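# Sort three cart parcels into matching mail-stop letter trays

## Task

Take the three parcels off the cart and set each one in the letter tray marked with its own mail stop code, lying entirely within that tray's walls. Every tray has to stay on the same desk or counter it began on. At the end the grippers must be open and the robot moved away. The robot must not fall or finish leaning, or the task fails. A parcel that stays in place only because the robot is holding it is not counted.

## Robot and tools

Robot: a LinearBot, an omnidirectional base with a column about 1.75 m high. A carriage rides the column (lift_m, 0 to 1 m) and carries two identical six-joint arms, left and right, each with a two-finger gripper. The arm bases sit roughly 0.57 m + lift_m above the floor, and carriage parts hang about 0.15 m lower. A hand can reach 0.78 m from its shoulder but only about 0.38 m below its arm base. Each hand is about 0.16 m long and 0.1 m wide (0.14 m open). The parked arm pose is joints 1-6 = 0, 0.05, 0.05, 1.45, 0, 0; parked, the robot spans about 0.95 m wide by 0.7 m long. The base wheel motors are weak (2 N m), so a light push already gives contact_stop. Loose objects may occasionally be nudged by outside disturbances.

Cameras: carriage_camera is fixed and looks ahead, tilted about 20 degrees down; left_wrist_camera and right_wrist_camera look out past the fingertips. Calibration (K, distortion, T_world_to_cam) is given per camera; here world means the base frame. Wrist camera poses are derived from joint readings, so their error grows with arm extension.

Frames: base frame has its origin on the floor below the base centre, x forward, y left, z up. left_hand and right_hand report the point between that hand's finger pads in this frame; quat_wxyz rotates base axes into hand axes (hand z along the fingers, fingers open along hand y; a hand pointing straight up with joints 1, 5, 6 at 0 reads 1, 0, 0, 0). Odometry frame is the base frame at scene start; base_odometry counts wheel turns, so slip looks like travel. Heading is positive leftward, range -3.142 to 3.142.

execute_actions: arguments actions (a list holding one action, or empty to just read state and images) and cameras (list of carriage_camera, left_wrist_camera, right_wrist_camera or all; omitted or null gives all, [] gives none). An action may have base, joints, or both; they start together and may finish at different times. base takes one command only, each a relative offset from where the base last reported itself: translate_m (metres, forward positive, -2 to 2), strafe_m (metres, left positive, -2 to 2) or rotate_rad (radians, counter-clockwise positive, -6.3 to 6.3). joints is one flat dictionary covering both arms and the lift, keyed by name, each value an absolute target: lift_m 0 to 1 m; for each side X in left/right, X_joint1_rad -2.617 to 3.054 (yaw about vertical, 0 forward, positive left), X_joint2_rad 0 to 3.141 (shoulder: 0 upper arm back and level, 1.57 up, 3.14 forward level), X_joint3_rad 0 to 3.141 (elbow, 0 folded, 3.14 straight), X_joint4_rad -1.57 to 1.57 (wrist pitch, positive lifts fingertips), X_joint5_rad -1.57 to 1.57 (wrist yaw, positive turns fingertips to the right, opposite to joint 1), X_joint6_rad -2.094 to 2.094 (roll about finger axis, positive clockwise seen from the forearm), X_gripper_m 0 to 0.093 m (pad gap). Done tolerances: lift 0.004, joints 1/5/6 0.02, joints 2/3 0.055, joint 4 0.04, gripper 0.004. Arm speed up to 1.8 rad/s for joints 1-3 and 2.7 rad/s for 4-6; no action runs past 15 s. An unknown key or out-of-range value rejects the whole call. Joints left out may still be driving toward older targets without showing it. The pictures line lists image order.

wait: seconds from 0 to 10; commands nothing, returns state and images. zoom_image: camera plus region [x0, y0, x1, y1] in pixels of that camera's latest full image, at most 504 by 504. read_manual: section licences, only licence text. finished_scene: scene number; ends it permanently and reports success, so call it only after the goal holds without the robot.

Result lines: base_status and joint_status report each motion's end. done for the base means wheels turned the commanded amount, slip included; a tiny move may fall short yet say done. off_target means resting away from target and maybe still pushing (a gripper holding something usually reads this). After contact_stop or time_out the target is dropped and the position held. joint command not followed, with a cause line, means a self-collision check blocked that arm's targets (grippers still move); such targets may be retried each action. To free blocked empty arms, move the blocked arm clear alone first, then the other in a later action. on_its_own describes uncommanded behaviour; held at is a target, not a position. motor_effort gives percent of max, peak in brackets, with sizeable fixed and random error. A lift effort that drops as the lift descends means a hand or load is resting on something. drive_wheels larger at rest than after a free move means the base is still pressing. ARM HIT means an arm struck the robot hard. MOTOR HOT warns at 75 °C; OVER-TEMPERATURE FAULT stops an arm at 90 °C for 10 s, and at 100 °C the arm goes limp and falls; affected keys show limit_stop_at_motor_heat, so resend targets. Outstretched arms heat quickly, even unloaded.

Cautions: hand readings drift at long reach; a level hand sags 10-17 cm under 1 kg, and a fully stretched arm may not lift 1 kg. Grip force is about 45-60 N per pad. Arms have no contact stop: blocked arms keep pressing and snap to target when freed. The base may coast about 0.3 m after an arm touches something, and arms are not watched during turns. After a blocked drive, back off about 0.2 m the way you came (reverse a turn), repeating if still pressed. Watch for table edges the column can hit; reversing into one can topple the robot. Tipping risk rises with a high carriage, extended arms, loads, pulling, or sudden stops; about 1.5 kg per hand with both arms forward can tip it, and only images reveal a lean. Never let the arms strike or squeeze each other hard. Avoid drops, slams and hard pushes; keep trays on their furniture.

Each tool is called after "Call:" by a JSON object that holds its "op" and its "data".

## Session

Call:
{"op": "execute_actions", "data": {"actions": [], "cameras": ["carriage_camera"]}}

Scene clock: 0.00 s.
base_odometry: x=+0.000 y=+0.000 heading=+0.000 (m, m, rad; odometry frame)
base_status: not commanded
joint_positions: lift_m=+0.300 left_joint1_rad=-0.009 left_joint2_rad=+0.020 left_joint3_rad=+0.054 left_joint4_rad=+1.439 left_joint5_rad=-0.018 left_joint6_rad=+0.036 left_gripper_m=+0.094 right_joint1_rad=+0.019 right_joint2_rad=+0.058 right_joint3_rad=+0.046 right_joint4_rad=+1.457 right_joint5_rad=-0.009 right_joint6_rad=+0.038 right_gripper_m=+0.094
joint_status: not commanded
motor_effort: lift_m=+18 drive_wheels=+1 (%)
left_hand: x=+0.2853 y=+0.3157 z=+1.3240 quat_wxyz=(+0.999, -0.008, +0.049, +0.014) (m; base frame)
right_hand: x=+0.2955 y=-0.3107 z=+1.3221 quat_wxyz=(+0.998, -0.004, +0.063, +0.029) (m; base frame)
pictures: carriage_camera
camera_calibration (this result's frames):
carriage_camera: T_world_to_cam=[[-0.0321341, -0.999468, -0.00556009, 0.0146379], [-0.331755, 0.0159136, -0.943231, 1.29738], [0.942818, -0.0284653, -0.33209, 0.262313], [0, 0, 0, 1]] pos_world=[0.183568, 0.00145101, 1.31092]
Images, in order (width x height): carriage_camera 504x504.

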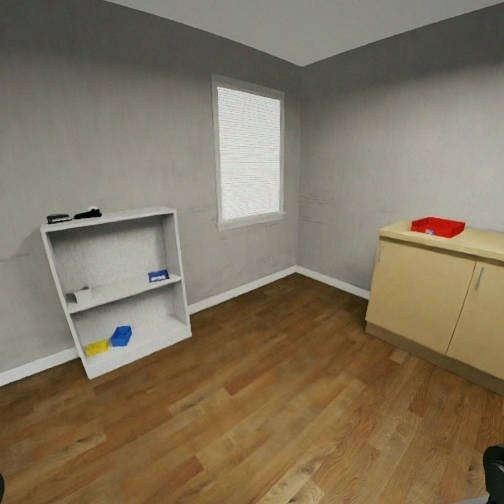

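Call:
{"op": "execute_actions", "data": {"actions": [{"base":{"rotate_rad":-2.45}}], "cameras": ["carriage_camera"]}}

Scene clock: 3.93 s.
base_odometry: x=+0.000 y=+0.000 heading=-2.449 (m, m, rad; odometry frame)
base_status: done
joint_positions: lift_m=+0.300 left_joint1_rad=-0.009 left_joint2_rad=+0.020 left_joint3_rad=+0.054 left_joint4_rad=+1.438 left_joint5_rad=-0.018 left_joint6_rad=+0.036 left_gripper_m=+0.094 right_joint1_rad=+0.019 right_joint2_rad=+0.058 right_joint3_rad=+0.046 right_joint4_rad=+1.457 right_joint5_rad=-0.009 right_joint6_rad=+0.038 right_gripper_m=+0.094
joint_status: not commanded
motor_effort: lift_m=+18(18) drive_wheels=+25(54) (%)
left_hand: x=+0.2854 y=+0.3157 z=+1.3240 quat_wxyz=(+0.999, -0.008, +0.049, +0.014) (m; base frame)
right_hand: x=+0.2955 y=-0.3107 z=+1.3221 quat_wxyz=(+0.998, -0.004, +0.063, +0.029) (m; base frame)
pictures: carriage_camera
camera_calibration (this result's frames):
carriage_camera: T_world_to_cam=[[-0.0321341, -0.999468, -0.00556009, 0.0146379], [-0.331755, 0.0159136, -0.943231, 1.29738], [0.942818, -0.0284653, -0.33209, 0.262313], [0, 0, 0, 1]] pos_world=[0.183568, 0.00145101, 1.31092]
Images, in order (width x height): carriage_camera 504x504.

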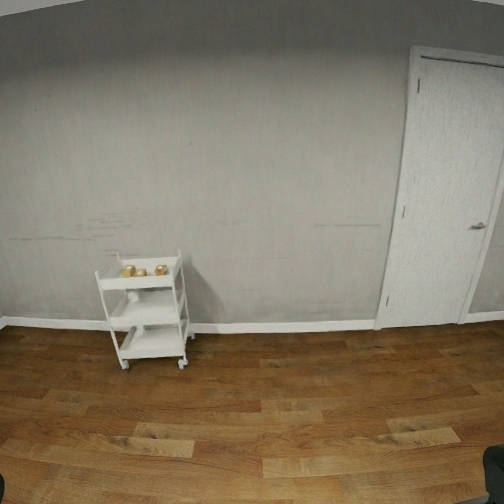

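Call:
{"op": "execute_actions", "data": {"actions": [{"base":{"strafe_m":0.6}}], "cameras": []}}

Call:
{"op": "execute_actions", "data": {"actions": [{"base":{"translate_m":0.92},"joints":{"lift_m":0.33,"left_joint1_rad":-0.34,"left_joint2_rad":2.2,"left_joint3_rad":1.7,"left_joint4_rad":-1.07,"left_joint5_rad":0.01,"left_joint6_rad":-0.34}}], "cameras": ["carriage_camera","left_wrist_camera"]}}

Scene clock: 7.80 s.
base_odometry: x=+0.383 y=-0.462 heading=-2.450 (m, m, rad; odometry frame)
base_status: done
joint_positions: lift_m=+0.300 left_joint1_rad=-0.009 left_joint2_rad=+0.020 left_joint3_rad=+0.054 left_joint4_rad=+1.438 left_joint5_rad=-0.018 left_joint6_rad=+0.036 left_gripper_m=+0.094 right_joint1_rad=+0.019 right_joint2_rad=+0.058 right_joint3_rad=+0.046 right_joint4_rad=+1.457 right_joint5_rad=-0.009 right_joint6_rad=+0.038 right_gripper_m=+0.094
joint_status: not commanded
motor_effort: lift_m=+18(18) drive_wheels=-11(46) (%)
left_hand: x=+0.2854 y=+0.3157 z=+1.3240 quat_wxyz=(+0.999, -0.008, +0.049, +0.014) (m; base frame)
right_hand: x=+0.2955 y=-0.3107 z=+1.3221 quat_wxyz=(+0.998, -0.004, +0.063, +0.029) (m; base frame)
pictures: none
No camera images: the call's "cameras" was empty. Leave "cameras" out to get every camera's image.

Scene clock: 12.00 s.
base_odometry: x=-0.325 y=-1.050 heading=-2.449 (m, m, rad; odometry frame)
base_status: done
joint_positions: lift_m=+0.330 left_joint1_rad=-0.335 left_joint2_rad=+2.199 left_joint3_rad=+1.686 left_joint4_rad=-1.062 left_joint5_rad=+0.002 left_joint6_rad=-0.335 left_gripper_m=+0.094 right_joint1_rad=+0.019 right_joint2_rad=+0.058 right_joint3_rad=+0.046 right_joint4_rad=+1.458 right_joint5_rad=-0.009 right_joint6_rad=+0.038 right_gripper_m=+0.094
joint_status: all done
motor_effort: lift_m=+19(23) drive_wheels=-13(51) (%)
left_hand: x=+0.6562 y=+0.1756 z=+0.9351 quat_wxyz=(-0.002, +0.000, +1.000, +0.000) (m; base frame)
right_hand: x=+0.2952 y=-0.3107 z=+1.3517 quat_wxyz=(+0.998, -0.004, +0.062, +0.029) (m; base frame)
pictures: carriage_camera, left_wrist_camera
camera_calibration (this result's frames):
carriage_camera: T_world_to_cam=[[-0.0321341, -0.999468, -0.00556009, 0.0148024], [-0.331755, 0.0159136, -0.943231, 1.32529], [0.942818, -0.0284653, -0.33209, 0.272142], [0, 0, 0, 1]] pos_world=[0.183568, 0.00145101, 1.34052]
left_wrist_camera: T_world_to_cam=[[0.01597, -0.999452, 0.0290024, 0.134674], [-0.816418, 0.0037112, 0.577449, -0.00441056], [-0.57724, -0.0328999, -0.815912, 1.26935], [0, 0, 0, 1]] pos_world=[0.72697, 0.176378, 1.03432]
Images, in order (width x height): carriage_camera 504x504, left_wrist_camera 504x504.

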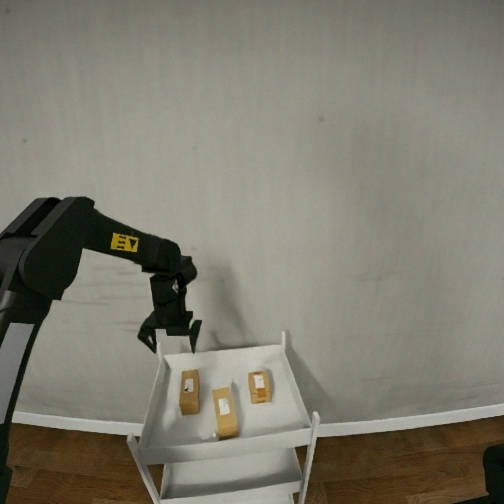

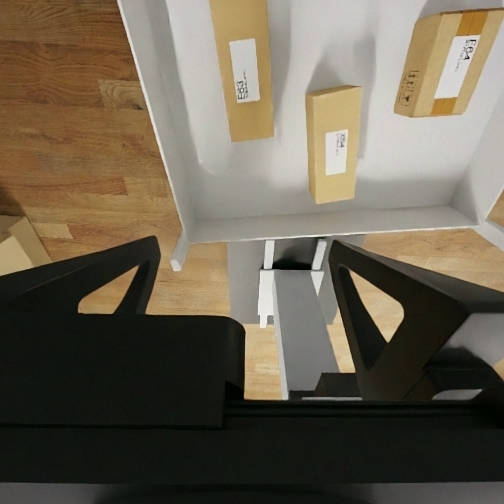

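Call:
{"op": "execute_actions", "data": {"actions": [{"base":{"translate_m":0.075},"joints":{"lift_m":0.17,"left_joint6_rad":-0.47}}], "cameras": ["left_wrist_camera"]}}

Scene clock: 14.60 s.
base_odometry: x=-0.383 y=-1.098 heading=-2.448 (m, m, rad; odometry frame)
base_status: done
joint_positions: lift_m=+0.170 left_joint1_rad=-0.337 left_joint2_rad=+2.198 left_joint3_rad=+1.693 left_joint4_rad=-1.063 left_joint5_rad=+0.002 left_joint6_rad=-0.465 left_gripper_m=+0.094 right_joint1_rad=+0.019 right_joint2_rad=+0.058 right_joint3_rad=+0.046 right_joint4_rad=+1.458 right_joint5_rad=-0.009 right_joint6_rad=+0.038 right_gripper_m=+0.094
joint_status: all done
motor_effort: lift_m=+18(17) drive_wheels=-10(46) (%)
left_hand: x=+0.6579 y=+0.1741 z=+0.7775 quat_wxyz=(+0.001, -0.064, +0.998, -0.002) (m; base frame)
right_hand: x=+0.2952 y=-0.3107 z=+1.1919 quat_wxyz=(+0.998, -0.004, +0.062, +0.029) (m; base frame)
pictures: left_wrist_camera
camera_calibration (this result's frames):
left_wrist_camera: T_world_to_cam=[[0.143392, -0.989146, 0.0320658, 0.0497065], [-0.81402, -0.0994532, 0.572259, 0.108388], [-0.562859, -0.108159, -0.819446, 1.14811], [0, 0, 0, 1]] pos_world=[0.727325, 0.184125, 0.877191]
Images, in order (width x height): left_wrist_camera 504x504.

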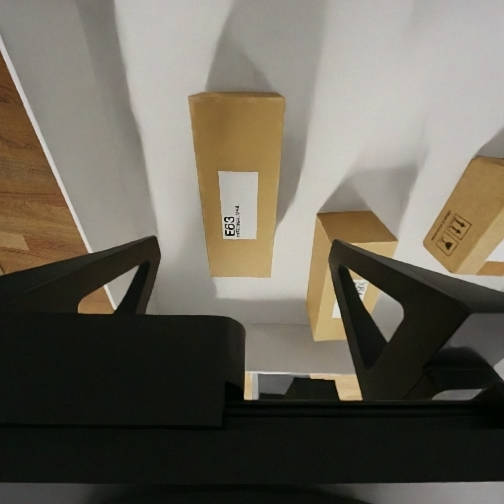

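Call:
{"op": "execute_actions", "data": {"actions": [{"joints":{"lift_m":0.097,"left_joint1_rad":-0.325,"left_gripper_m":0.078}}], "cameras": ["left_wrist_camera"]}}

Call:
{"op": "execute_actions", "data": {"actions": [{"joints":{"left_gripper_m":0.035}}], "cameras": []}}

Call:
{"op": "execute_actions", "data": {"actions": [{"joints":{"lift_m":0.27}}], "cameras": []}}

Call:
{"op": "execute_actions", "data": {"actions": [{"base":{"strafe_m":0.2},"joints":{"left_joint1_rad":0.3,"left_joint2_rad":1.2,"left_joint3_rad":1.2,"left_joint4_rad":-1.5,"left_joint6_rad":0,"right_joint1_rad":0.18,"right_joint2_rad":2.2,"right_joint3_rad":1.7,"right_joint4_rad":-1.07,"right_joint6_rad":0.08}}], "cameras": []}}

Call:
{"op": "execute_actions", "data": {"actions": [{"joints":{"lift_m":0.185}}]}}

Scene clock: 16.17 s.
base_odometry: x=-0.383 y=-1.098 heading=-2.448 (m, m, rad; odometry frame)
base_status: not commanded
joint_positions: lift_m=+0.097 left_joint1_rad=-0.331 left_joint2_rad=+2.198 left_joint3_rad=+1.693 left_joint4_rad=-1.063 left_joint5_rad=+0.003 left_joint6_rad=-0.466 left_gripper_m=+0.078 right_joint1_rad=+0.019 right_joint2_rad=+0.058 right_joint3_rad=+0.046 right_joint4_rad=+1.458 right_joint5_rad=-0.009 right_joint6_rad=+0.038 right_gripper_m=+0.094
joint_status: all done
motor_effort: lift_m=+17(17) drive_wheels=-8(8) (%)
left_hand: x=+0.6586 y=+0.1761 z=+0.7045 quat_wxyz=(+0.001, -0.067, +0.998, -0.002) (m; base frame)
right_hand: x=+0.2952 y=-0.3107 z=+1.1189 quat_wxyz=(+0.998, -0.004, +0.062, +0.029) (m; base frame)
pictures: left_wrist_camera
camera_calibration (this result's frames):
left_wrist_camera: T_world_to_cam=[[0.149052, -0.988298, 0.0324044, 0.049857], [-0.813366, -0.103902, 0.572398, 0.151188], [-0.562333, -0.111674, -0.819335, 1.08913], [0, 0, 0, 1]] pos_world=[0.727993, 0.186609, 0.804206]
Images, in order (width x height): left_wrist_camera 504x504.

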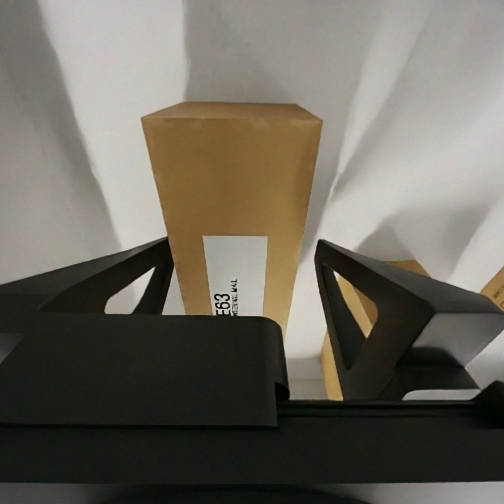

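Scene clock: 16.73 s.
base_odometry: x=-0.383 y=-1.098 heading=-2.448 (m, m, rad; odometry frame)
base_status: not commanded
joint_positions: lift_m=+0.097 left_joint1_rad=-0.331 left_joint2_rad=+2.198 left_joint3_rad=+1.693 left_joint4_rad=-1.063 left_joint5_rad=+0.003 left_joint6_rad=-0.466 left_gripper_m=+0.051 right_joint1_rad=+0.019 right_joint2_rad=+0.058 right_joint3_rad=+0.046 right_joint4_rad=+1.458 right_joint5_rad=-0.009 right_joint6_rad=+0.038 right_gripper_m=+0.094
joint_status: left_gripper_m off_target (ended at +0.051, target +0.035)
motor_effort: lift_m=+17(17) drive_wheels=-6(9) (%)
left_hand: x=+0.6586 y=+0.1761 z=+0.7045 quat_wxyz=(+0.001, -0.067, +0.998, -0.002) (m; base frame)
right_hand: x=+0.2952 y=-0.3107 z=+1.1189 quat_wxyz=(+0.998, -0.004, +0.062, +0.029) (m; base frame)
pictures: none
No camera images: the call's "cameras" was empty. Leave "cameras" out to get every camera's image.

Scene clock: 17.97 s.
base_odometry: x=-0.383 y=-1.098 heading=-2.448 (m, m, rad; odometry frame)
base_status: not commanded
joint_positions: lift_m=+0.270 left_joint1_rad=-0.331 left_joint2_rad=+2.198 left_joint3_rad=+1.693 left_joint4_rad=-1.064 left_joint5_rad=+0.004 left_joint6_rad=-0.466 left_gripper_m=+0.051 right_joint1_rad=+0.019 right_joint2_rad=+0.058 right_joint3_rad=+0.046 right_joint4_rad=+1.458 right_joint5_rad=-0.009 right_joint6_rad=+0.038 right_gripper_m=+0.094
joint_status: all done
motor_effort: lift_m=+18(23) drive_wheels=-4(10) (%)
left_hand: x=+0.6584 y=+0.1760 z=+0.8770 quat_wxyz=(+0.000, -0.067, +0.998, -0.002) (m; base frame)
right_hand: x=+0.2952 y=-0.3107 z=+1.2917 quat_wxyz=(+0.998, -0.004, +0.062, +0.029) (m; base frame)
pictures: none
No camera images: the call's "cameras" was empty. Leave "cameras" out to get every camera's image.

Scene clock: 20.10 s.
base_odometry: x=-0.255 y=-1.252 heading=-2.449 (m, m, rad; odometry frame)
base_status: done
joint_positions: lift_m=+0.270 left_joint1_rad=+0.295 left_joint2_rad=+1.206 left_joint3_rad=+1.222 left_joint4_rad=-1.489 left_joint5_rad=+0.007 left_joint6_rad=-0.005 left_gripper_m=+0.051 right_joint1_rad=+0.176 right_joint2_rad=+2.209 right_joint3_rad=+1.674 right_joint4_rad=-1.064 right_joint5_rad=-0.008 right_joint6_rad=+0.073 right_gripper_m=+0.094
joint_status: all done
motor_effort: lift_m=+19(19) drive_wheels=-8(45) (%)
left_hand: x=+0.4484 y=+0.3681 z=+1.0412 quat_wxyz=(+0.049, -0.149, +0.988, +0.003) (m; base frame)
right_hand: x=+0.6675 y=-0.2394 z=+0.8682 quat_wxyz=(-0.015, -0.051, +0.999, +0.002) (m; base frame)
pictures: none
No camera images: the call's "cameras" was empty. Leave "cameras" out to get every camera's image.

Scene clock: 20.97 s.
base_odometry: x=-0.255 y=-1.252 heading=-2.449 (m, m, rad; odometry frame)
base_status: not commanded
joint_positions: lift_m=+0.185 left_joint1_rad=+0.295 left_joint2_rad=+1.206 left_joint3_rad=+1.209 left_joint4_rad=-1.490 left_joint5_rad=+0.007 left_joint6_rad=-0.005 left_gripper_m=+0.051 right_joint1_rad=+0.176 right_joint2_rad=+2.206 right_joint3_rad=+1.682 right_joint4_rad=-1.065 right_joint5_rad=-0.008 right_joint6_rad=+0.073 right_gripper_m=+0.094
joint_status: all done
motor_effort: lift_m=+17(17) drive_wheels=-3(5) (%)
left_hand: x=+0.4458 y=+0.3672 z=+0.9527 quat_wxyz=(+0.042, -0.149, +0.988, +0.002) (m; base frame)
right_hand: x=+0.6704 y=-0.2389 z=+0.7865 quat_wxyz=(-0.009, -0.051, +0.999, +0.003) (m; base frame)
pictures: carriage_camera, left_wrist_camera, right_wrist_camera
camera_calibration (this result's frames):
carriage_camera: T_world_to_cam=[[-0.0321341, -0.999468, -0.00556009, 0.0139973], [-0.331755, 0.0159136, -0.943231, 1.1887], [0.942818, -0.0284653, -0.33209, 0.22405], [0, 0, 0, 1]] pos_world=[0.183568, 0.00145101, 1.1957]
left_wrist_camera: T_world_to_cam=[[0.306935, -0.950976, 0.037885, 0.173102], [-0.827952, -0.247174, 0.503389, -0.0192847], [-0.469347, -0.185875, -0.863229, 1.22176], [0, 0, 0, 1]] pos_world=[0.504332, 0.386945, 1.05781]
right_wrist_camera: T_world_to_cam=[[0.0873983, -0.996173, 0.000629471, -0.296832], [-0.81137, -0.0708182, 0.580227, 0.0814077], [-0.577962, -0.0512216, -0.814454, 1.14305], [0, 0, 0, 1]] pos_world=[0.752633, -0.231382, 0.883912]
Images, in order (width x height): carriage_camera 504x504, left_wrist_camera 504x504, right_wrist_camera 504x504.

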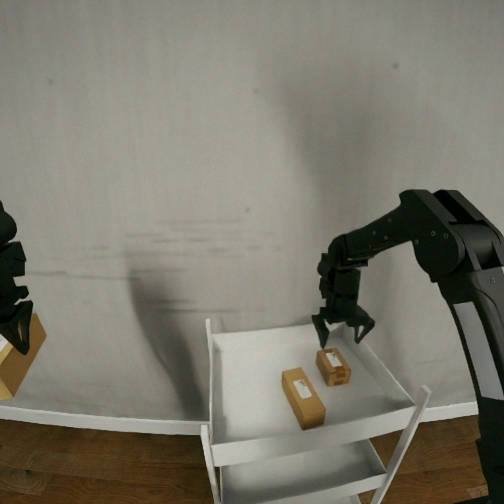

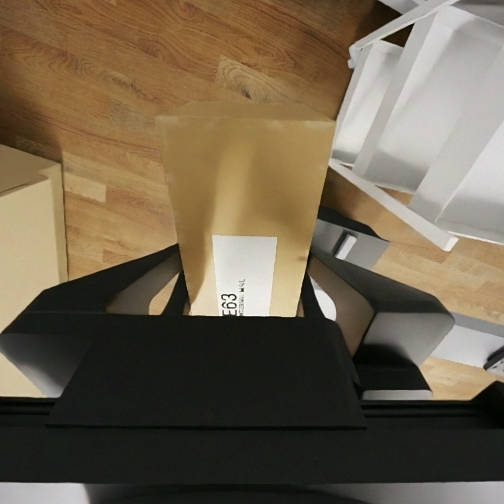

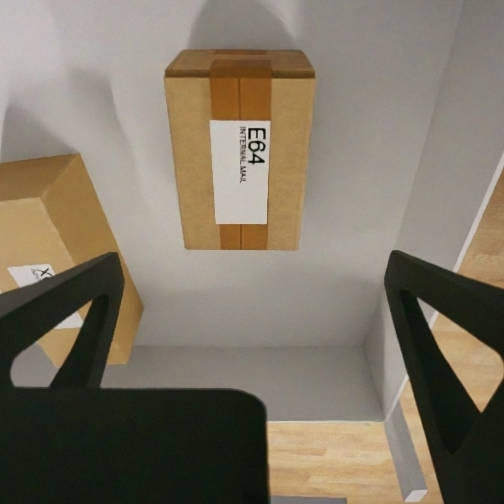

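Call:
{"op": "execute_actions", "data": {"actions": [{"joints":{"lift_m":0.1,"right_gripper_m":0.084}}], "cameras": ["right_wrist_camera"]}}

Call:
{"op": "execute_actions", "data": {"actions": [{"joints":{"right_gripper_m":0.04}}], "cameras": []}}

Call:
{"op": "execute_actions", "data": {"actions": [{"joints":{"lift_m":0.3}}], "cameras": ["right_wrist_camera"]}}

Call:
{"op": "execute_actions", "data": {"actions": [{"base":{"translate_m":-0.6},"joints":{"lift_m":0.35,"right_joint1_rad":-0.3,"right_joint2_rad":1.2,"right_joint3_rad":1.2,"right_joint4_rad":-1.5,"right_joint6_rad":0}}], "cameras": ["left_wrist_camera"]}}

Scene clock: 22.27 s.
base_odometry: x=-0.255 y=-1.252 heading=-2.449 (m, m, rad; odometry frame)
base_status: not commanded
joint_positions: lift_m=+0.100 left_joint1_rad=+0.295 left_joint2_rad=+1.206 left_joint3_rad=+1.209 left_joint4_rad=-1.490 left_joint5_rad=+0.007 left_joint6_rad=-0.005 left_gripper_m=+0.051 right_joint1_rad=+0.176 right_joint2_rad=+2.205 right_joint3_rad=+1.682 right_joint4_rad=-1.066 right_joint5_rad=-0.008 right_joint6_rad=+0.073 right_gripper_m=+0.084
joint_status: all done
motor_effort: lift_m=+17(17) drive_wheels=-4(4) (%)
left_hand: x=+0.4458 y=+0.3672 z=+0.8677 quat_wxyz=(+0.042, -0.149, +0.988, +0.002) (m; base frame)
right_hand: x=+0.6704 y=-0.2389 z=+0.7021 quat_wxyz=(-0.009, -0.051, +0.999, +0.003) (m; base frame)
pictures: right_wrist_camera
camera_calibration (this result's frames):
right_wrist_camera: T_world_to_cam=[[0.0873979, -0.996173, 0.00056222, -0.296734], [-0.811806, -0.0708955, 0.579608, 0.131055], [-0.57735, -0.0511129, -0.814895, 1.07423], [0, 0, 0, 1]] pos_world=[0.752531, -0.2314, 0.799589]
Images, in order (width x height): right_wrist_camera 504x504.

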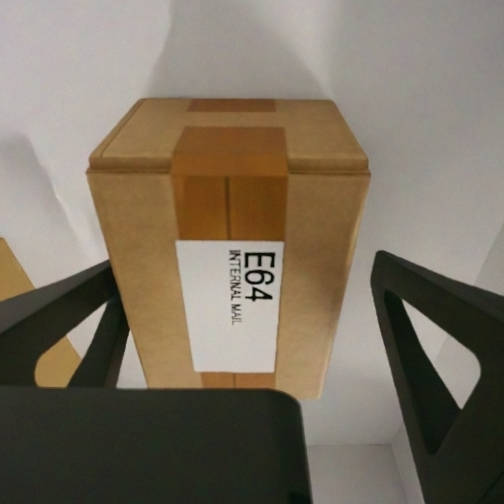

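Scene clock: 22.83 s.
base_odometry: x=-0.255 y=-1.252 heading=-2.449 (m, m, rad; odometry frame)
base_status: not commanded
joint_positions: lift_m=+0.100 left_joint1_rad=+0.295 left_joint2_rad=+1.206 left_joint3_rad=+1.209 left_joint4_rad=-1.490 left_joint5_rad=+0.007 left_joint6_rad=-0.005 left_gripper_m=+0.051 right_joint1_rad=+0.176 right_joint2_rad=+2.205 right_joint3_rad=+1.682 right_joint4_rad=-1.066 right_joint5_rad=-0.009 right_joint6_rad=+0.073 right_gripper_m=+0.059
joint_status: right_gripper_m off_target (ended at +0.059, target +0.040)
motor_effort: lift_m=+17(18) drive_wheels=-4(2) (%)
left_hand: x=+0.4458 y=+0.3672 z=+0.8677 quat_wxyz=(+0.042, -0.149, +0.988, +0.002) (m; base frame)
right_hand: x=+0.6703 y=-0.2389 z=+0.7021 quat_wxyz=(-0.009, -0.051, +0.999, +0.003) (m; base frame)
pictures: none
No camera images: the call's "cameras" was empty. Leave "cameras" out to get every camera's image.

Scene clock: 24.17 s.
base_odometry: x=-0.255 y=-1.252 heading=-2.449 (m, m, rad; odometry frame)
base_status: not commanded
joint_positions: lift_m=+0.300 left_joint1_rad=+0.295 left_joint2_rad=+1.206 left_joint3_rad=+1.209 left_joint4_rad=-1.491 left_joint5_rad=+0.007 left_joint6_rad=-0.004 left_gripper_m=+0.051 right_joint1_rad=+0.176 right_joint2_rad=+2.209 right_joint3_rad=+1.682 right_joint4_rad=-1.066 right_joint5_rad=-0.009 right_joint6_rad=+0.073 right_gripper_m=+0.059
joint_status: all done
motor_effort: lift_m=+19(22) drive_wheels=-5(2) (%)
left_hand: x=+0.4456 y=+0.3672 z=+1.0675 quat_wxyz=(+0.041, -0.149, +0.988, +0.002) (m; base frame)
right_hand: x=+0.6697 y=-0.2390 z=+0.9003 quat_wxyz=(-0.011, -0.051, +0.999, +0.003) (m; base frame)
pictures: right_wrist_camera
camera_calibration (this result's frames):
right_wrist_camera: T_world_to_cam=[[0.0870135, -0.996207, 0.000628097, -0.296645], [-0.808953, -0.0702899, 0.583656, 0.0102847], [-0.581398, -0.051294, -0.812001, 1.2354], [0, 0, 0, 1]] pos_world=[0.752389, -0.231428, 0.997327]
Images, in order (width x height): right_wrist_camera 504x504.

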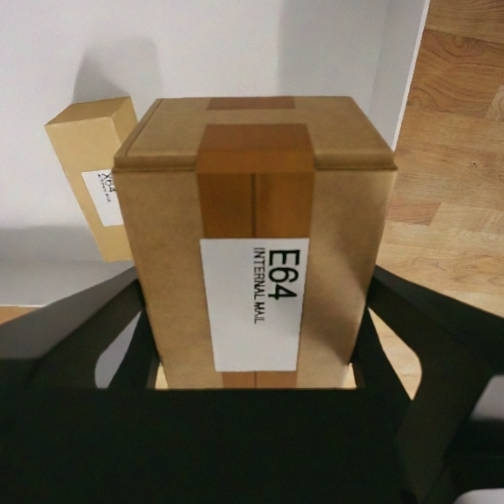

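Scene clock: 27.63 s.
base_odometry: x=+0.207 y=-0.869 heading=-2.448 (m, m, rad; odometry frame)
base_status: done
joint_positions: lift_m=+0.350 left_joint1_rad=+0.295 left_joint2_rad=+1.206 left_joint3_rad=+1.209 left_joint4_rad=-1.492 left_joint5_rad=+0.007 left_joint6_rad=-0.004 left_gripper_m=+0.051 right_joint1_rad=-0.297 right_joint2_rad=+1.212 right_joint3_rad=+1.220 right_joint4_rad=-1.494 right_joint5_rad=-0.003 right_joint6_rad=+0.005 right_gripper_m=+0.059
joint_status: all done
motor_effort: lift_m=+19(23) drive_wheels=-3(42) (%)
left_hand: x=+0.4454 y=+0.3671 z=+1.1175 quat_wxyz=(+0.041, -0.149, +0.988, +0.002) (m; base frame)
right_hand: x=+0.4468 y=-0.3687 z=+1.1193 quat_wxyz=(+0.042, +0.150, +0.988, -0.004) (m; base frame)
pictures: left_wrist_camera
camera_calibration (this result's frames):
left_wrist_camera: T_world_to_cam=[[0.306629, -0.951077, 0.0378284, 0.167102], [-0.827307, -0.246651, 0.504705, -0.104517], [-0.470682, -0.186053, -0.862463, 1.36364], [0, 0, 0, 1]] pos_world=[0.504136, 0.386857, 1.22252]
Images, in order (width x height): left_wrist_camera 504x504.

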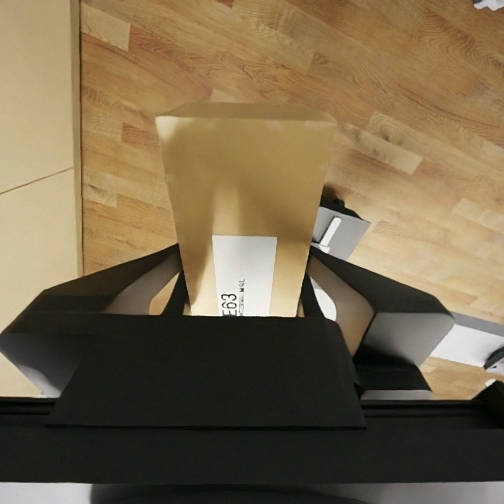

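The counter is about 1 m to the left, so there is room to turn.

Call:
{"op": "execute_actions", "data": {"actions": [{"base":{"rotate_rad":1.6},"joints":{"lift_m":0.15,"left_joint1_rad":0.8,"right_joint1_rad":-0.8}}], "cameras": ["carriage_camera"]}}

Scene clock: 31.77 s.
base_odometry: x=+0.207 y=-0.869 heading=-0.850 (m, m, rad; odometry frame)
base_status: done
joint_positions: lift_m=+0.150 left_joint1_rad=+0.794 left_joint2_rad=+1.206 left_joint3_rad=+1.209 left_joint4_rad=-1.492 left_joint5_rad=+0.010 left_joint6_rad=-0.003 left_gripper_m=+0.051 right_joint1_rad=-0.799 right_joint2_rad=+1.212 right_joint3_rad=+1.208 right_joint4_rad=-1.495 right_joint5_rad=-0.008 right_joint6_rad=+0.005 right_gripper_m=+0.059
joint_status: all done
motor_effort: lift_m=+17(17) drive_wheels=+19(51) (%)
left_hand: x=+0.3974 y=+0.4476 z=+0.9177 quat_wxyz=(+0.039, -0.388, +0.921, +0.011) (m; base frame)
right_hand: x=+0.3962 y=-0.4482 z=+0.9164 quat_wxyz=(+0.035, +0.391, +0.920, -0.010) (m; base frame)
pictures: carriage_camera
camera_calibration (this result's frames):
carriage_camera: T_world_to_cam=[[-0.0321341, -0.999468, -0.00556009, 0.0138028], [-0.331755, 0.0159136, -0.943231, 1.15571], [0.942818, -0.0284653, -0.33209, 0.212436], [0, 0, 0, 1]] pos_world=[0.183568, 0.00145101, 1.16073]
Images, in order (width x height): carriage_camera 504x504.

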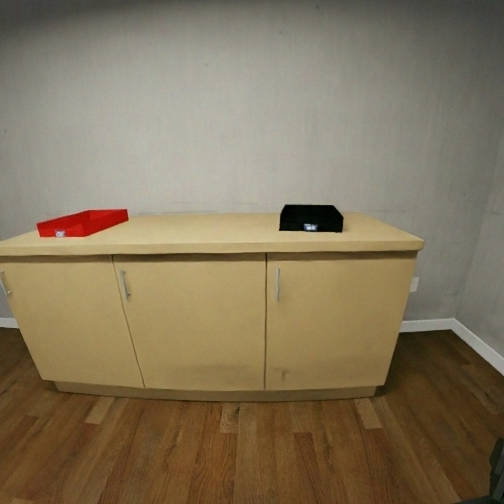

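Call:
{"op": "execute_actions", "data": {"actions": [{"base":{"strafe_m":0.25}}], "cameras": []}}

Call:
{"op": "execute_actions", "data": {"actions": [{"base":{"translate_m":0.36}}], "cameras": ["carriage_camera"]}}

Call:
{"op": "zoom_image", "data": {"camera": "carriage_camera", "region": [370, 230, 480, 285]}}

Call:
{"op": "zoom_image", "data": {"camera": "carriage_camera", "region": [10, 235, 120, 290]}}

Scene clock: 34.53 s.
base_odometry: x=+0.394 y=-0.703 heading=-0.849 (m, m, rad; odometry frame)
base_status: done
joint_positions: lift_m=+0.150 left_joint1_rad=+0.794 left_joint2_rad=+1.206 left_joint3_rad=+1.209 left_joint4_rad=-1.492 left_joint5_rad=+0.010 left_joint6_rad=-0.003 left_gripper_m=+0.051 right_joint1_rad=-0.799 right_joint2_rad=+1.212 right_joint3_rad=+1.208 right_joint4_rad=-1.495 right_joint5_rad=-0.008 right_joint6_rad=+0.005 right_gripper_m=+0.059
joint_status: not commanded
motor_effort: lift_m=+17(17) drive_wheels=-14(44) (%)
left_hand: x=+0.3974 y=+0.4476 z=+0.9177 quat_wxyz=(+0.039, -0.388, +0.921, +0.011) (m; base frame)
right_hand: x=+0.3961 y=-0.4482 z=+0.9164 quat_wxyz=(+0.034, +0.391, +0.920, -0.010) (m; base frame)
pictures: none
No camera images: the call's "cameras" was empty. Leave "cameras" out to get every camera's image.

Scene clock: 37.30 s.
base_odometry: x=+0.633 y=-0.973 heading=-0.848 (m, m, rad; odometry frame)
base_status: done
joint_positions: lift_m=+0.150 left_joint1_rad=+0.795 left_joint2_rad=+1.206 left_joint3_rad=+1.209 left_joint4_rad=-1.492 left_joint5_rad=+0.010 left_joint6_rad=-0.003 left_gripper_m=+0.051 right_joint1_rad=-0.799 right_joint2_rad=+1.212 right_joint3_rad=+1.208 right_joint4_rad=-1.496 right_joint5_rad=-0.008 right_joint6_rad=+0.005 right_gripper_m=+0.059
joint_status: not commanded
motor_effort: lift_m=+17(17) drive_wheels=-9(36) (%)
left_hand: x=+0.3972 y=+0.4477 z=+0.9177 quat_wxyz=(+0.039, -0.388, +0.921, +0.011) (m; base frame)
right_hand: x=+0.3960 y=-0.4480 z=+0.9164 quat_wxyz=(+0.034, +0.391, +0.920, -0.010) (m; base frame)
pictures: carriage_camera
camera_calibration (this result's frames):
carriage_camera: T_world_to_cam=[[-0.0321341, -0.999468, -0.00556009, 0.0138028], [-0.331755, 0.0159136, -0.943231, 1.15571], [0.942818, -0.0284653, -0.33209, 0.212436], [0, 0, 0, 1]] pos_world=[0.183568, 0.00145101, 1.16073]
Images, in order (width x height): carriage_camera 504x504.

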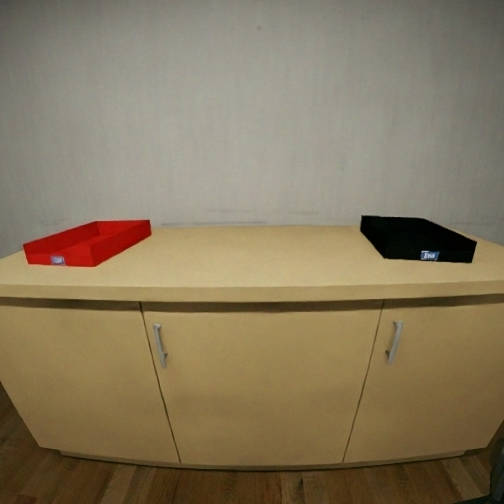

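Region (370, 230, 480, 285) of carriage_camera's 504x504 image, scaled by 4.582, with more detail than that image has.

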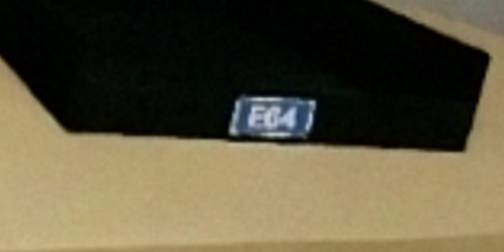

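Region (10, 235, 120, 290) of carriage_camera's 504x504 image, scaled by 4.582, with more detail than that image has.

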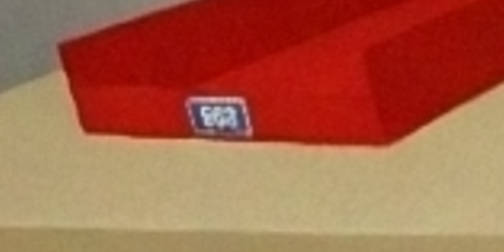

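Call:
{"op": "execute_actions", "data": {"actions": [{"base":{"translate_m":0.26},"joints":{"lift_m":0.49}}], "cameras": []}}

Call:
{"op": "execute_actions", "data": {"actions": [{"joints":{"left_joint1_rad":0.5,"left_joint2_rad":2.5,"left_joint3_rad":2.15,"left_joint4_rad":-1.13,"left_joint6_rad":0.55,"right_joint1_rad":-0.55,"right_joint2_rad":2.5,"right_joint3_rad":2.15,"right_joint4_rad":-1.13,"right_joint6_rad":-0.42}}]}}

Scene clock: 40.00 s.
base_odometry: x=+0.805 y=-1.168 heading=-0.847 (m, m, rad; odometry frame)
base_status: done
joint_positions: lift_m=+0.490 left_joint1_rad=+0.795 left_joint2_rad=+1.206 left_joint3_rad=+1.209 left_joint4_rad=-1.494 left_joint5_rad=+0.010 left_joint6_rad=-0.003 left_gripper_m=+0.051 right_joint1_rad=-0.799 right_joint2_rad=+1.212 right_joint3_rad=+1.207 right_joint4_rad=-1.499 right_joint5_rad=-0.009 right_joint6_rad=+0.005 right_gripper_m=+0.059
joint_status: all done
motor_effort: lift_m=+19(23) drive_wheels=-11(43) (%)
left_hand: x=+0.3970 y=+0.4475 z=+1.2575 quat_wxyz=(+0.039, -0.388, +0.921, +0.011) (m; base frame)
right_hand: x=+0.3955 y=-0.4473 z=+1.2559 quat_wxyz=(+0.033, +0.391, +0.920, -0.009) (m; base frame)
pictures: none
No camera images: the call's "cameras" was empty. Leave "cameras" out to get every camera's image.

Scene clock: 41.70 s.
base_odometry: x=+0.805 y=-1.168 heading=-0.847 (m, m, rad; odometry frame)
base_status: not commanded
joint_positions: lift_m=+0.490 left_joint1_rad=+0.499 left_joint2_rad=+2.511 left_joint3_rad=+2.132 left_joint4_rad=-1.123 left_joint5_rad=+0.010 left_joint6_rad=+0.545 left_gripper_m=+0.051 right_joint1_rad=-0.550 right_joint2_rad=+2.520 right_joint3_rad=+2.121 right_joint4_rad=-1.127 right_joint5_rad=-0.008 right_joint6_rad=-0.412 right_gripper_m=+0.059
joint_status: all done
motor_effort: lift_m=+19(19) drive_wheels=+13(10) (%)
left_hand: x=+0.7023 y=+0.5507 z=+1.0710 quat_wxyz=(+0.032, +0.023, +0.999, +0.013) (m; base frame)
right_hand: x=+0.6850 y=-0.5703 z=+1.0635 quat_wxyz=(+0.022, +0.069, +0.997, -0.007) (m; base frame)
pictures: carriage_camera, left_wrist_camera, right_wrist_camera
camera_calibration (this result's frames):
carriage_camera: T_world_to_cam=[[-0.0321341, -0.999468, -0.00556009, 0.0156921], [-0.331755, 0.0159136, -0.943231, 1.47621], [0.942818, -0.0284653, -0.33209, 0.325276], [0, 0, 0, 1]] pos_world=[0.183568, 0.00145101, 1.50052]
left_wrist_camera: T_world_to_cam=[[-0.0324267, -0.999471, 0.00229784, 0.567502], [-0.853849, 0.028897, 0.519718, 0.027645], [-0.519509, 0.0148907, -0.854335, 1.39349], [0, 0, 0, 1]] pos_world=[0.765937, 0.545654, 1.17483]
right_wrist_camera: T_world_to_cam=[[-0.153689, -0.987971, 0.0170852, -0.476026], [-0.838047, 0.139489, 0.527465, 0.103416], [-0.523504, 0.0667476, -0.849405, 1.42729], [0, 0, 0, 1]] pos_world=[0.760701, -0.579994, 1.16593]
Images, in order (width x height): carriage_camera 504x504, left_wrist_camera 504x504, right_wrist_camera 504x504.

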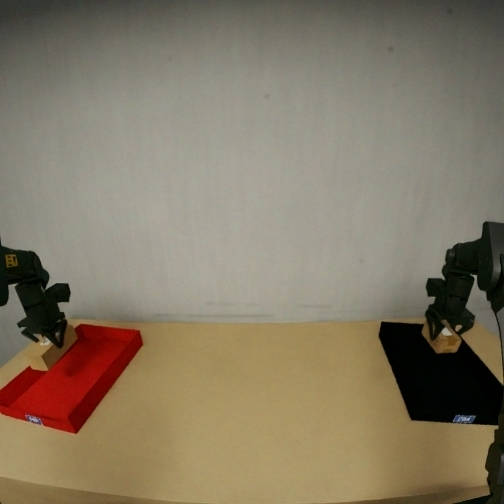

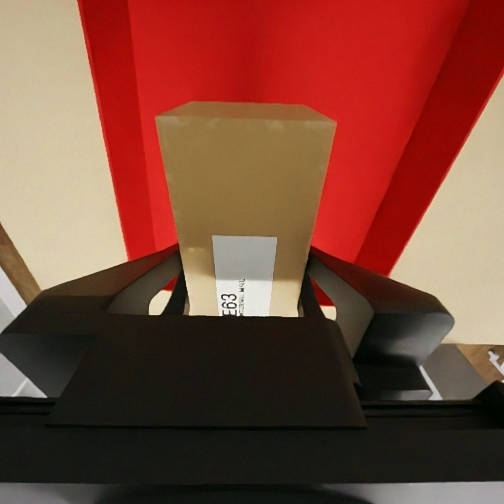

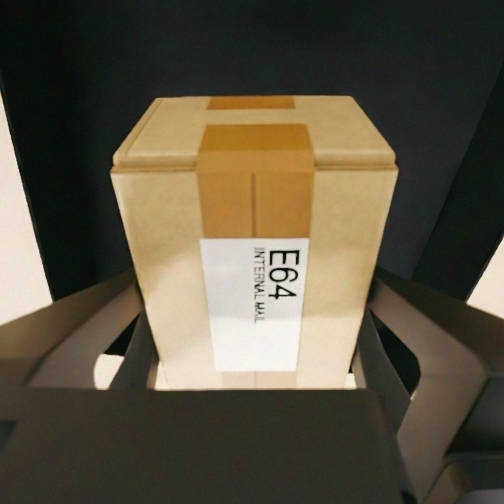

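Call:
{"op": "execute_actions", "data": {"actions": [{"joints":{"lift_m":0.367,"left_joint1_rad":0.46}}], "cameras": ["carriage_camera"]}}

Scene clock: 42.87 s.
base_odometry: x=+0.805 y=-1.168 heading=-0.847 (m, m, rad; odometry frame)
base_status: not commanded
joint_positions: lift_m=+0.367 left_joint1_rad=+0.457 left_joint2_rad=+2.492 left_joint3_rad=+2.143 left_joint4_rad=-1.133 left_joint5_rad=+0.009 left_joint6_rad=+0.547 left_gripper_m=+0.051 right_joint1_rad=-0.549 right_joint2_rad=+2.496 right_joint3_rad=+2.136 right_joint4_rad=-1.144 right_joint5_rad=-0.009 right_joint6_rad=-0.412 right_gripper_m=+0.059
joint_status: all done
motor_effort: lift_m=+16(17) drive_wheels=-6(10) (%)
left_hand: x=+0.7143 y=+0.5333 z=+0.9600 quat_wxyz=(+0.041, +0.045, +0.998, +0.017) (m; base frame)
right_hand: x=+0.6877 y=-0.5713 z=+0.9560 quat_wxyz=(+0.031, +0.068, +0.997, -0.011) (m; base frame)
pictures: carriage_camera
camera_calibration (this result's frames):
carriage_camera: T_world_to_cam=[[-0.0321341, -0.999468, -0.00556009, 0.0150107], [-0.331755, 0.0159136, -0.943231, 1.36062], [0.942818, -0.0284653, -0.33209, 0.284581], [0, 0, 0, 1]] pos_world=[0.183568, 0.00145101, 1.37797]
Images, in order (width x height): carriage_camera 504x504.

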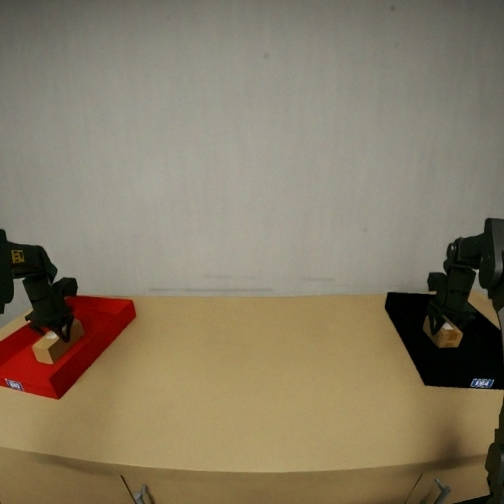

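Call:
{"op": "execute_actions", "data": {"actions": [{"joints":{"lift_m":0.372,"left_gripper_m":0.093,"right_gripper_m":0.093}}], "cameras": []}}

Call:
{"op": "execute_actions", "data": {"actions": [{"joints":{"lift_m":0.45}}], "cameras": []}}

Call:
{"op": "execute_actions", "data": {"actions": [{"base":{"translate_m":-1.01},"joints":{"left_joint1_rad":-0.11,"left_joint2_rad":1.2,"left_joint3_rad":1.2,"left_joint6_rad":-0.36,"right_joint1_rad":0,"right_joint2_rad":0.05,"right_joint3_rad":0.05,"right_joint4_rad":1.45,"right_joint6_rad":0}}], "cameras": ["carriage_camera"]}}

Call:
{"op": "execute_actions", "data": {"actions": [{"base":{"rotate_rad":-1.602},"joints":{"lift_m":0.26}}], "cameras": []}}

Call:
{"op": "execute_actions", "data": {"actions": [{"base":{"translate_m":0.74},"joints":{"left_joint2_rad":2.2,"left_joint3_rad":1.7,"left_joint4_rad":-1.07}}], "cameras": ["carriage_camera","left_wrist_camera"]}}

Scene clock: 44.10 s.
base_odometry: x=+0.805 y=-1.168 heading=-0.847 (m, m, rad; odometry frame)
base_status: not commanded
joint_positions: lift_m=+0.372 left_joint1_rad=+0.457 left_joint2_rad=+2.493 left_joint3_rad=+2.143 left_joint4_rad=-1.133 left_joint5_rad=+0.009 left_joint6_rad=+0.547 left_gripper_m=+0.093 right_joint1_rad=-0.549 right_joint2_rad=+2.500 right_joint3_rad=+2.136 right_joint4_rad=-1.143 right_joint5_rad=-0.009 right_joint6_rad=-0.412 right_gripper_m=+0.093
joint_status: all done
motor_effort: lift_m=+19(21) drive_wheels=+7(7) (%)
left_hand: x=+0.7142 y=+0.5333 z=+0.9639 quat_wxyz=(+0.041, +0.045, +0.998, +0.017) (m; base frame)
right_hand: x=+0.6877 y=-0.5712 z=+0.9589 quat_wxyz=(+0.031, +0.068, +0.997, -0.011) (m; base frame)
pictures: none
No camera images: the call's "cameras" was empty. Leave "cameras" out to get every camera's image.

Scene clock: 44.93 s.
base_odometry: x=+0.805 y=-1.168 heading=-0.847 (m, m, rad; odometry frame)
base_status: not commanded
joint_positions: lift_m=+0.450 left_joint1_rad=+0.457 left_joint2_rad=+2.489 left_joint3_rad=+2.143 left_joint4_rad=-1.133 left_joint5_rad=+0.009 left_joint6_rad=+0.547 left_gripper_m=+0.093 right_joint1_rad=-0.549 right_joint2_rad=+2.505 right_joint3_rad=+2.136 right_joint4_rad=-1.139 right_joint5_rad=-0.009 right_joint6_rad=-0.412 right_gripper_m=+0.093
joint_status: all done
motor_effort: lift_m=+18(22) drive_wheels=+10(12) (%)
left_hand: x=+0.7147 y=+0.5335 z=+1.0443 quat_wxyz=(+0.043, +0.045, +0.998, +0.018) (m; base frame)
right_hand: x=+0.6880 y=-0.5714 z=+1.0347 quat_wxyz=(+0.030, +0.068, +0.997, -0.010) (m; base frame)
pictures: none
No camera images: the call's "cameras" was empty. Leave "cameras" out to get every camera's image.

Scene clock: 49.33 s.
base_odometry: x=+0.136 y=-0.411 heading=-0.847 (m, m, rad; odometry frame)
base_status: done
joint_positions: lift_m=+0.450 left_joint1_rad=-0.109 left_joint2_rad=+1.203 left_joint3_rad=+1.220 left_joint4_rad=-1.116 left_joint5_rad=+0.015 left_joint6_rad=-0.356 left_gripper_m=+0.093 right_joint1_rad=+0.006 right_joint2_rad=+0.060 right_joint3_rad=+0.065 right_joint4_rad=+1.445 right_joint5_rad=-0.013 right_joint6_rad=-0.009 right_gripper_m=+0.093
joint_status: all done
motor_effort: lift_m=+18(18) drive_wheels=-6(61) (%)
left_hand: x=+0.5413 y=+0.2796 z=+1.2468 quat_wxyz=(+0.225, -0.118, +0.965, -0.061) (m; base frame)
right_hand: x=+0.2933 y=-0.3104 z=+1.4765 quat_wxyz=(+0.998, -0.007, +0.060, -0.001) (m; base frame)
pictures: carriage_camera
camera_calibration (this result's frames):
carriage_camera: T_world_to_cam=[[-0.0321341, -0.999468, -0.00556009, 0.0154701], [-0.331755, 0.0159136, -0.943231, 1.43856], [0.942818, -0.0284653, -0.33209, 0.312021], [0, 0, 0, 1]] pos_world=[0.183568, 0.00145101, 1.4606]
Images, in order (width x height): carriage_camera 504x504.

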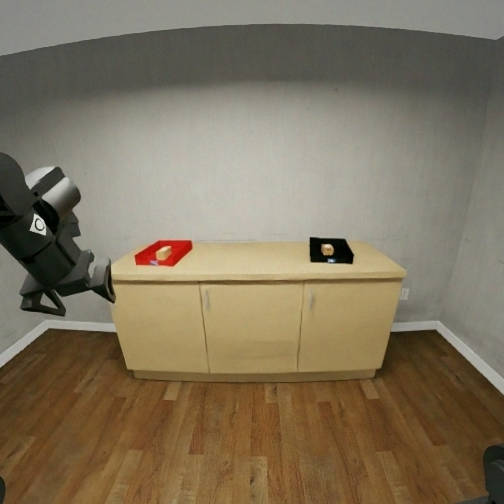

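Scene clock: 52.47 s.
base_odometry: x=+0.136 y=-0.411 heading=-2.448 (m, m, rad; odometry frame)
base_status: done
joint_positions: lift_m=+0.260 left_joint1_rad=-0.109 left_joint2_rad=+1.203 left_joint3_rad=+1.213 left_joint4_rad=-1.120 left_joint5_rad=+0.015 left_joint6_rad=-0.356 left_gripper_m=+0.093 right_joint1_rad=+0.006 right_joint2_rad=+0.060 right_joint3_rad=+0.065 right_joint4_rad=+1.445 right_joint5_rad=-0.011 right_joint6_rad=-0.009 right_gripper_m=+0.093
joint_status: all done
motor_effort: lift_m=+17(17) drive_wheels=+18(53) (%)
left_hand: x=+0.5395 y=+0.2799 z=+1.0540 quat_wxyz=(+0.220, -0.118, +0.966, -0.060) (m; base frame)
right_hand: x=+0.2933 y=-0.3108 z=+1.2867 quat_wxyz=(+0.998, -0.006, +0.060, -0.001) (m; base frame)
pictures: none
No camera images: the call's "cameras" was empty. Leave "cameras" out to get every camera's image.

Scene clock: 56.27 s.
base_odometry: x=-0.433 y=-0.884 heading=-2.449 (m, m, rad; odometry frame)
base_status: done
joint_positions: lift_m=+0.260 left_joint1_rad=-0.109 left_joint2_rad=+2.197 left_joint3_rad=+1.692 left_joint4_rad=-1.060 left_joint5_rad=+0.015 left_joint6_rad=-0.356 left_gripper_m=+0.093 right_joint1_rad=+0.006 right_joint2_rad=+0.060 right_joint3_rad=+0.065 right_joint4_rad=+1.446 right_joint5_rad=-0.011 right_joint6_rad=-0.009 right_gripper_m=+0.093
joint_status: all done
motor_effort: lift_m=+18(17) drive_wheels=-11(53) (%)
left_hand: x=+0.6794 y=+0.2645 z=+0.8676 quat_wxyz=(+0.001, -0.123, +0.992, -0.008) (m; base frame)
right_hand: x=+0.2931 y=-0.3108 z=+1.2867 quat_wxyz=(+0.998, -0.006, +0.060, -0.001) (m; base frame)
pictures: carriage_camera, left_wrist_camera
camera_calibration (this result's frames):
carriage_camera: T_world_to_cam=[[-0.0321341, -0.999468, -0.00556009, 0.0144146], [-0.331755, 0.0159136, -0.943231, 1.2595], [0.942818, -0.0284653, -0.33209, 0.248979], [0, 0, 0, 1]] pos_world=[0.183568, 0.00145101, 1.27077]
left_wrist_camera: T_world_to_cam=[[0.258599, -0.964949, 0.0447153, 0.0375567], [-0.797796, -0.187246, 0.573115, 0.0947947], [-0.544654, -0.183881, -0.818254, 1.25048], [0, 0, 0, 1]] pos_world=[0.746995, 0.28393, 0.967206]
Images, in order (width x height): carriage_camera 504x504, left_wrist_camera 504x504.

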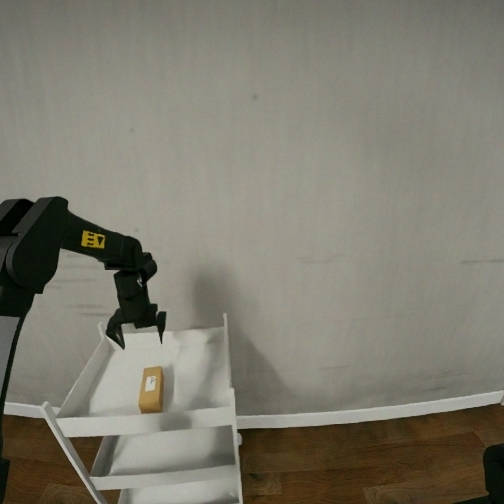

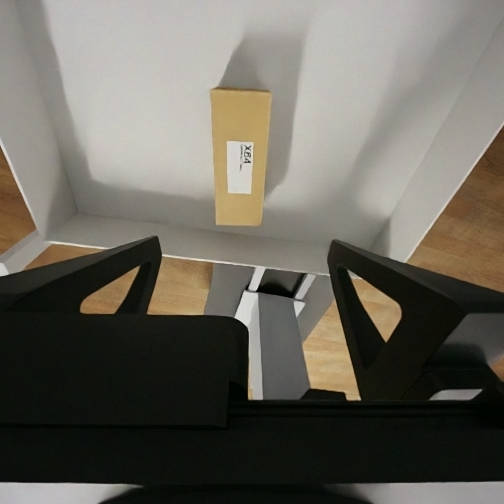

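Call:
{"op": "execute_actions", "data": {"actions": [{"joints":{"lift_m":0.097,"left_joint1_rad":-0.09,"left_joint6_rad":-0.32}}], "cameras": ["left_wrist_camera"]}}

Call:
{"op": "execute_actions", "data": {"actions": [{"joints":{"left_gripper_m":0.035}}], "cameras": []}}

Call:
{"op": "execute_actions", "data": {"actions": [{"joints":{"lift_m":0.27}}], "cameras": ["left_wrist_camera"]}}

Scene clock: 57.77 s.
base_odometry: x=-0.433 y=-0.884 heading=-2.449 (m, m, rad; odometry frame)
base_status: not commanded
joint_positions: lift_m=+0.097 left_joint1_rad=-0.094 left_joint2_rad=+2.197 left_joint3_rad=+1.692 left_joint4_rad=-1.061 left_joint5_rad=+0.015 left_joint6_rad=-0.322 left_gripper_m=+0.093 right_joint1_rad=+0.006 right_joint2_rad=+0.060 right_joint3_rad=+0.065 right_joint4_rad=+1.446 right_joint5_rad=-0.010 right_joint6_rad=-0.009 right_gripper_m=+0.093
joint_status: all done
motor_effort: lift_m=+17(17) drive_wheels=-8(15) (%)
left_hand: x=+0.6800 y=+0.2709 z=+0.7047 quat_wxyz=(+0.001, -0.114, +0.993, -0.008) (m; base frame)
right_hand: x=+0.2931 y=-0.3109 z=+1.1237 quat_wxyz=(+0.998, -0.006, +0.060, -0.001) (m; base frame)
pictures: left_wrist_camera
camera_calibration (this result's frames):
left_wrist_camera: T_world_to_cam=[[0.240886, -0.969529, 0.0445774, 0.0642389], [-0.801166, -0.172711, 0.572978, 0.188208], [-0.54782, -0.173736, -0.818357, 1.11816], [0, 0, 0, 1]] pos_world=[0.747864, 0.289053, 0.804355]
Images, in order (width x height): left_wrist_camera 504x504.

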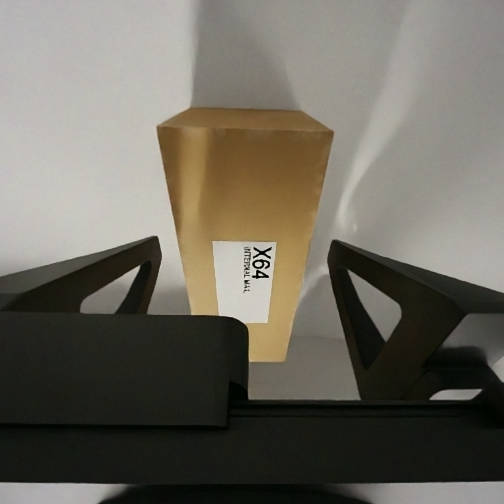

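Scene clock: 58.40 s.
base_odometry: x=-0.433 y=-0.884 heading=-2.449 (m, m, rad; odometry frame)
base_status: not commanded
joint_positions: lift_m=+0.097 left_joint1_rad=-0.094 left_joint2_rad=+2.197 left_joint3_rad=+1.692 left_joint4_rad=-1.061 left_joint5_rad=+0.015 left_joint6_rad=-0.322 left_gripper_m=+0.051 right_joint1_rad=+0.006 right_joint2_rad=+0.060 right_joint3_rad=+0.065 right_joint4_rad=+1.446 right_joint5_rad=-0.010 right_joint6_rad=-0.009 right_gripper_m=+0.093
joint_status: left_gripper_m off_target (ended at +0.051, target +0.035)
motor_effort: lift_m=+17(17) drive_wheels=-12(12) (%)
left_hand: x=+0.6800 y=+0.2709 z=+0.7047 quat_wxyz=(+0.001, -0.114, +0.993, -0.008) (m; base frame)
right_hand: x=+0.2931 y=-0.3109 z=+1.1237 quat_wxyz=(+0.998, -0.006, +0.060, -0.001) (m; base frame)
pictures: none
No camera images: the call's "cameras" was empty. Leave "cameras" out to get every camera's image.

Scene clock: 59.63 s.
base_odometry: x=-0.433 y=-0.884 heading=-2.449 (m, m, rad; odometry frame)
base_status: not commanded
joint_positions: lift_m=+0.270 left_joint1_rad=-0.094 left_joint2_rad=+2.197 left_joint3_rad=+1.692 left_joint4_rad=-1.062 left_joint5_rad=+0.015 left_joint6_rad=-0.322 left_gripper_m=+0.051 right_joint1_rad=+0.006 right_joint2_rad=+0.060 right_joint3_rad=+0.065 right_joint4_rad=+1.446 right_joint5_rad=-0.010 right_joint6_rad=-0.009 right_gripper_m=+0.093
joint_status: all done
motor_effort: lift_m=+19(22) drive_wheels=-9(12) (%)
left_hand: x=+0.6797 y=+0.2709 z=+0.8774 quat_wxyz=(+0.001, -0.114, +0.993, -0.008) (m; base frame)
right_hand: x=+0.2931 y=-0.3109 z=+1.2965 quat_wxyz=(+0.998, -0.006, +0.060, -0.001) (m; base frame)
pictures: left_wrist_camera
camera_calibration (this result's frames):
left_wrist_camera: T_world_to_cam=[[0.240937, -0.969534, 0.0441988, 0.056917], [-0.800513, -0.172772, 0.573872, 0.0879064], [-0.548752, -0.173649, -0.817751, 1.2594], [0, 0, 0, 1]] pos_world=[0.747754, 0.289063, 0.976911]
Images, in order (width x height): left_wrist_camera 504x504.

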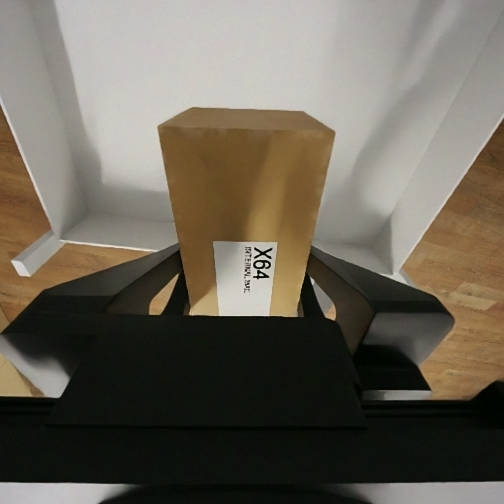

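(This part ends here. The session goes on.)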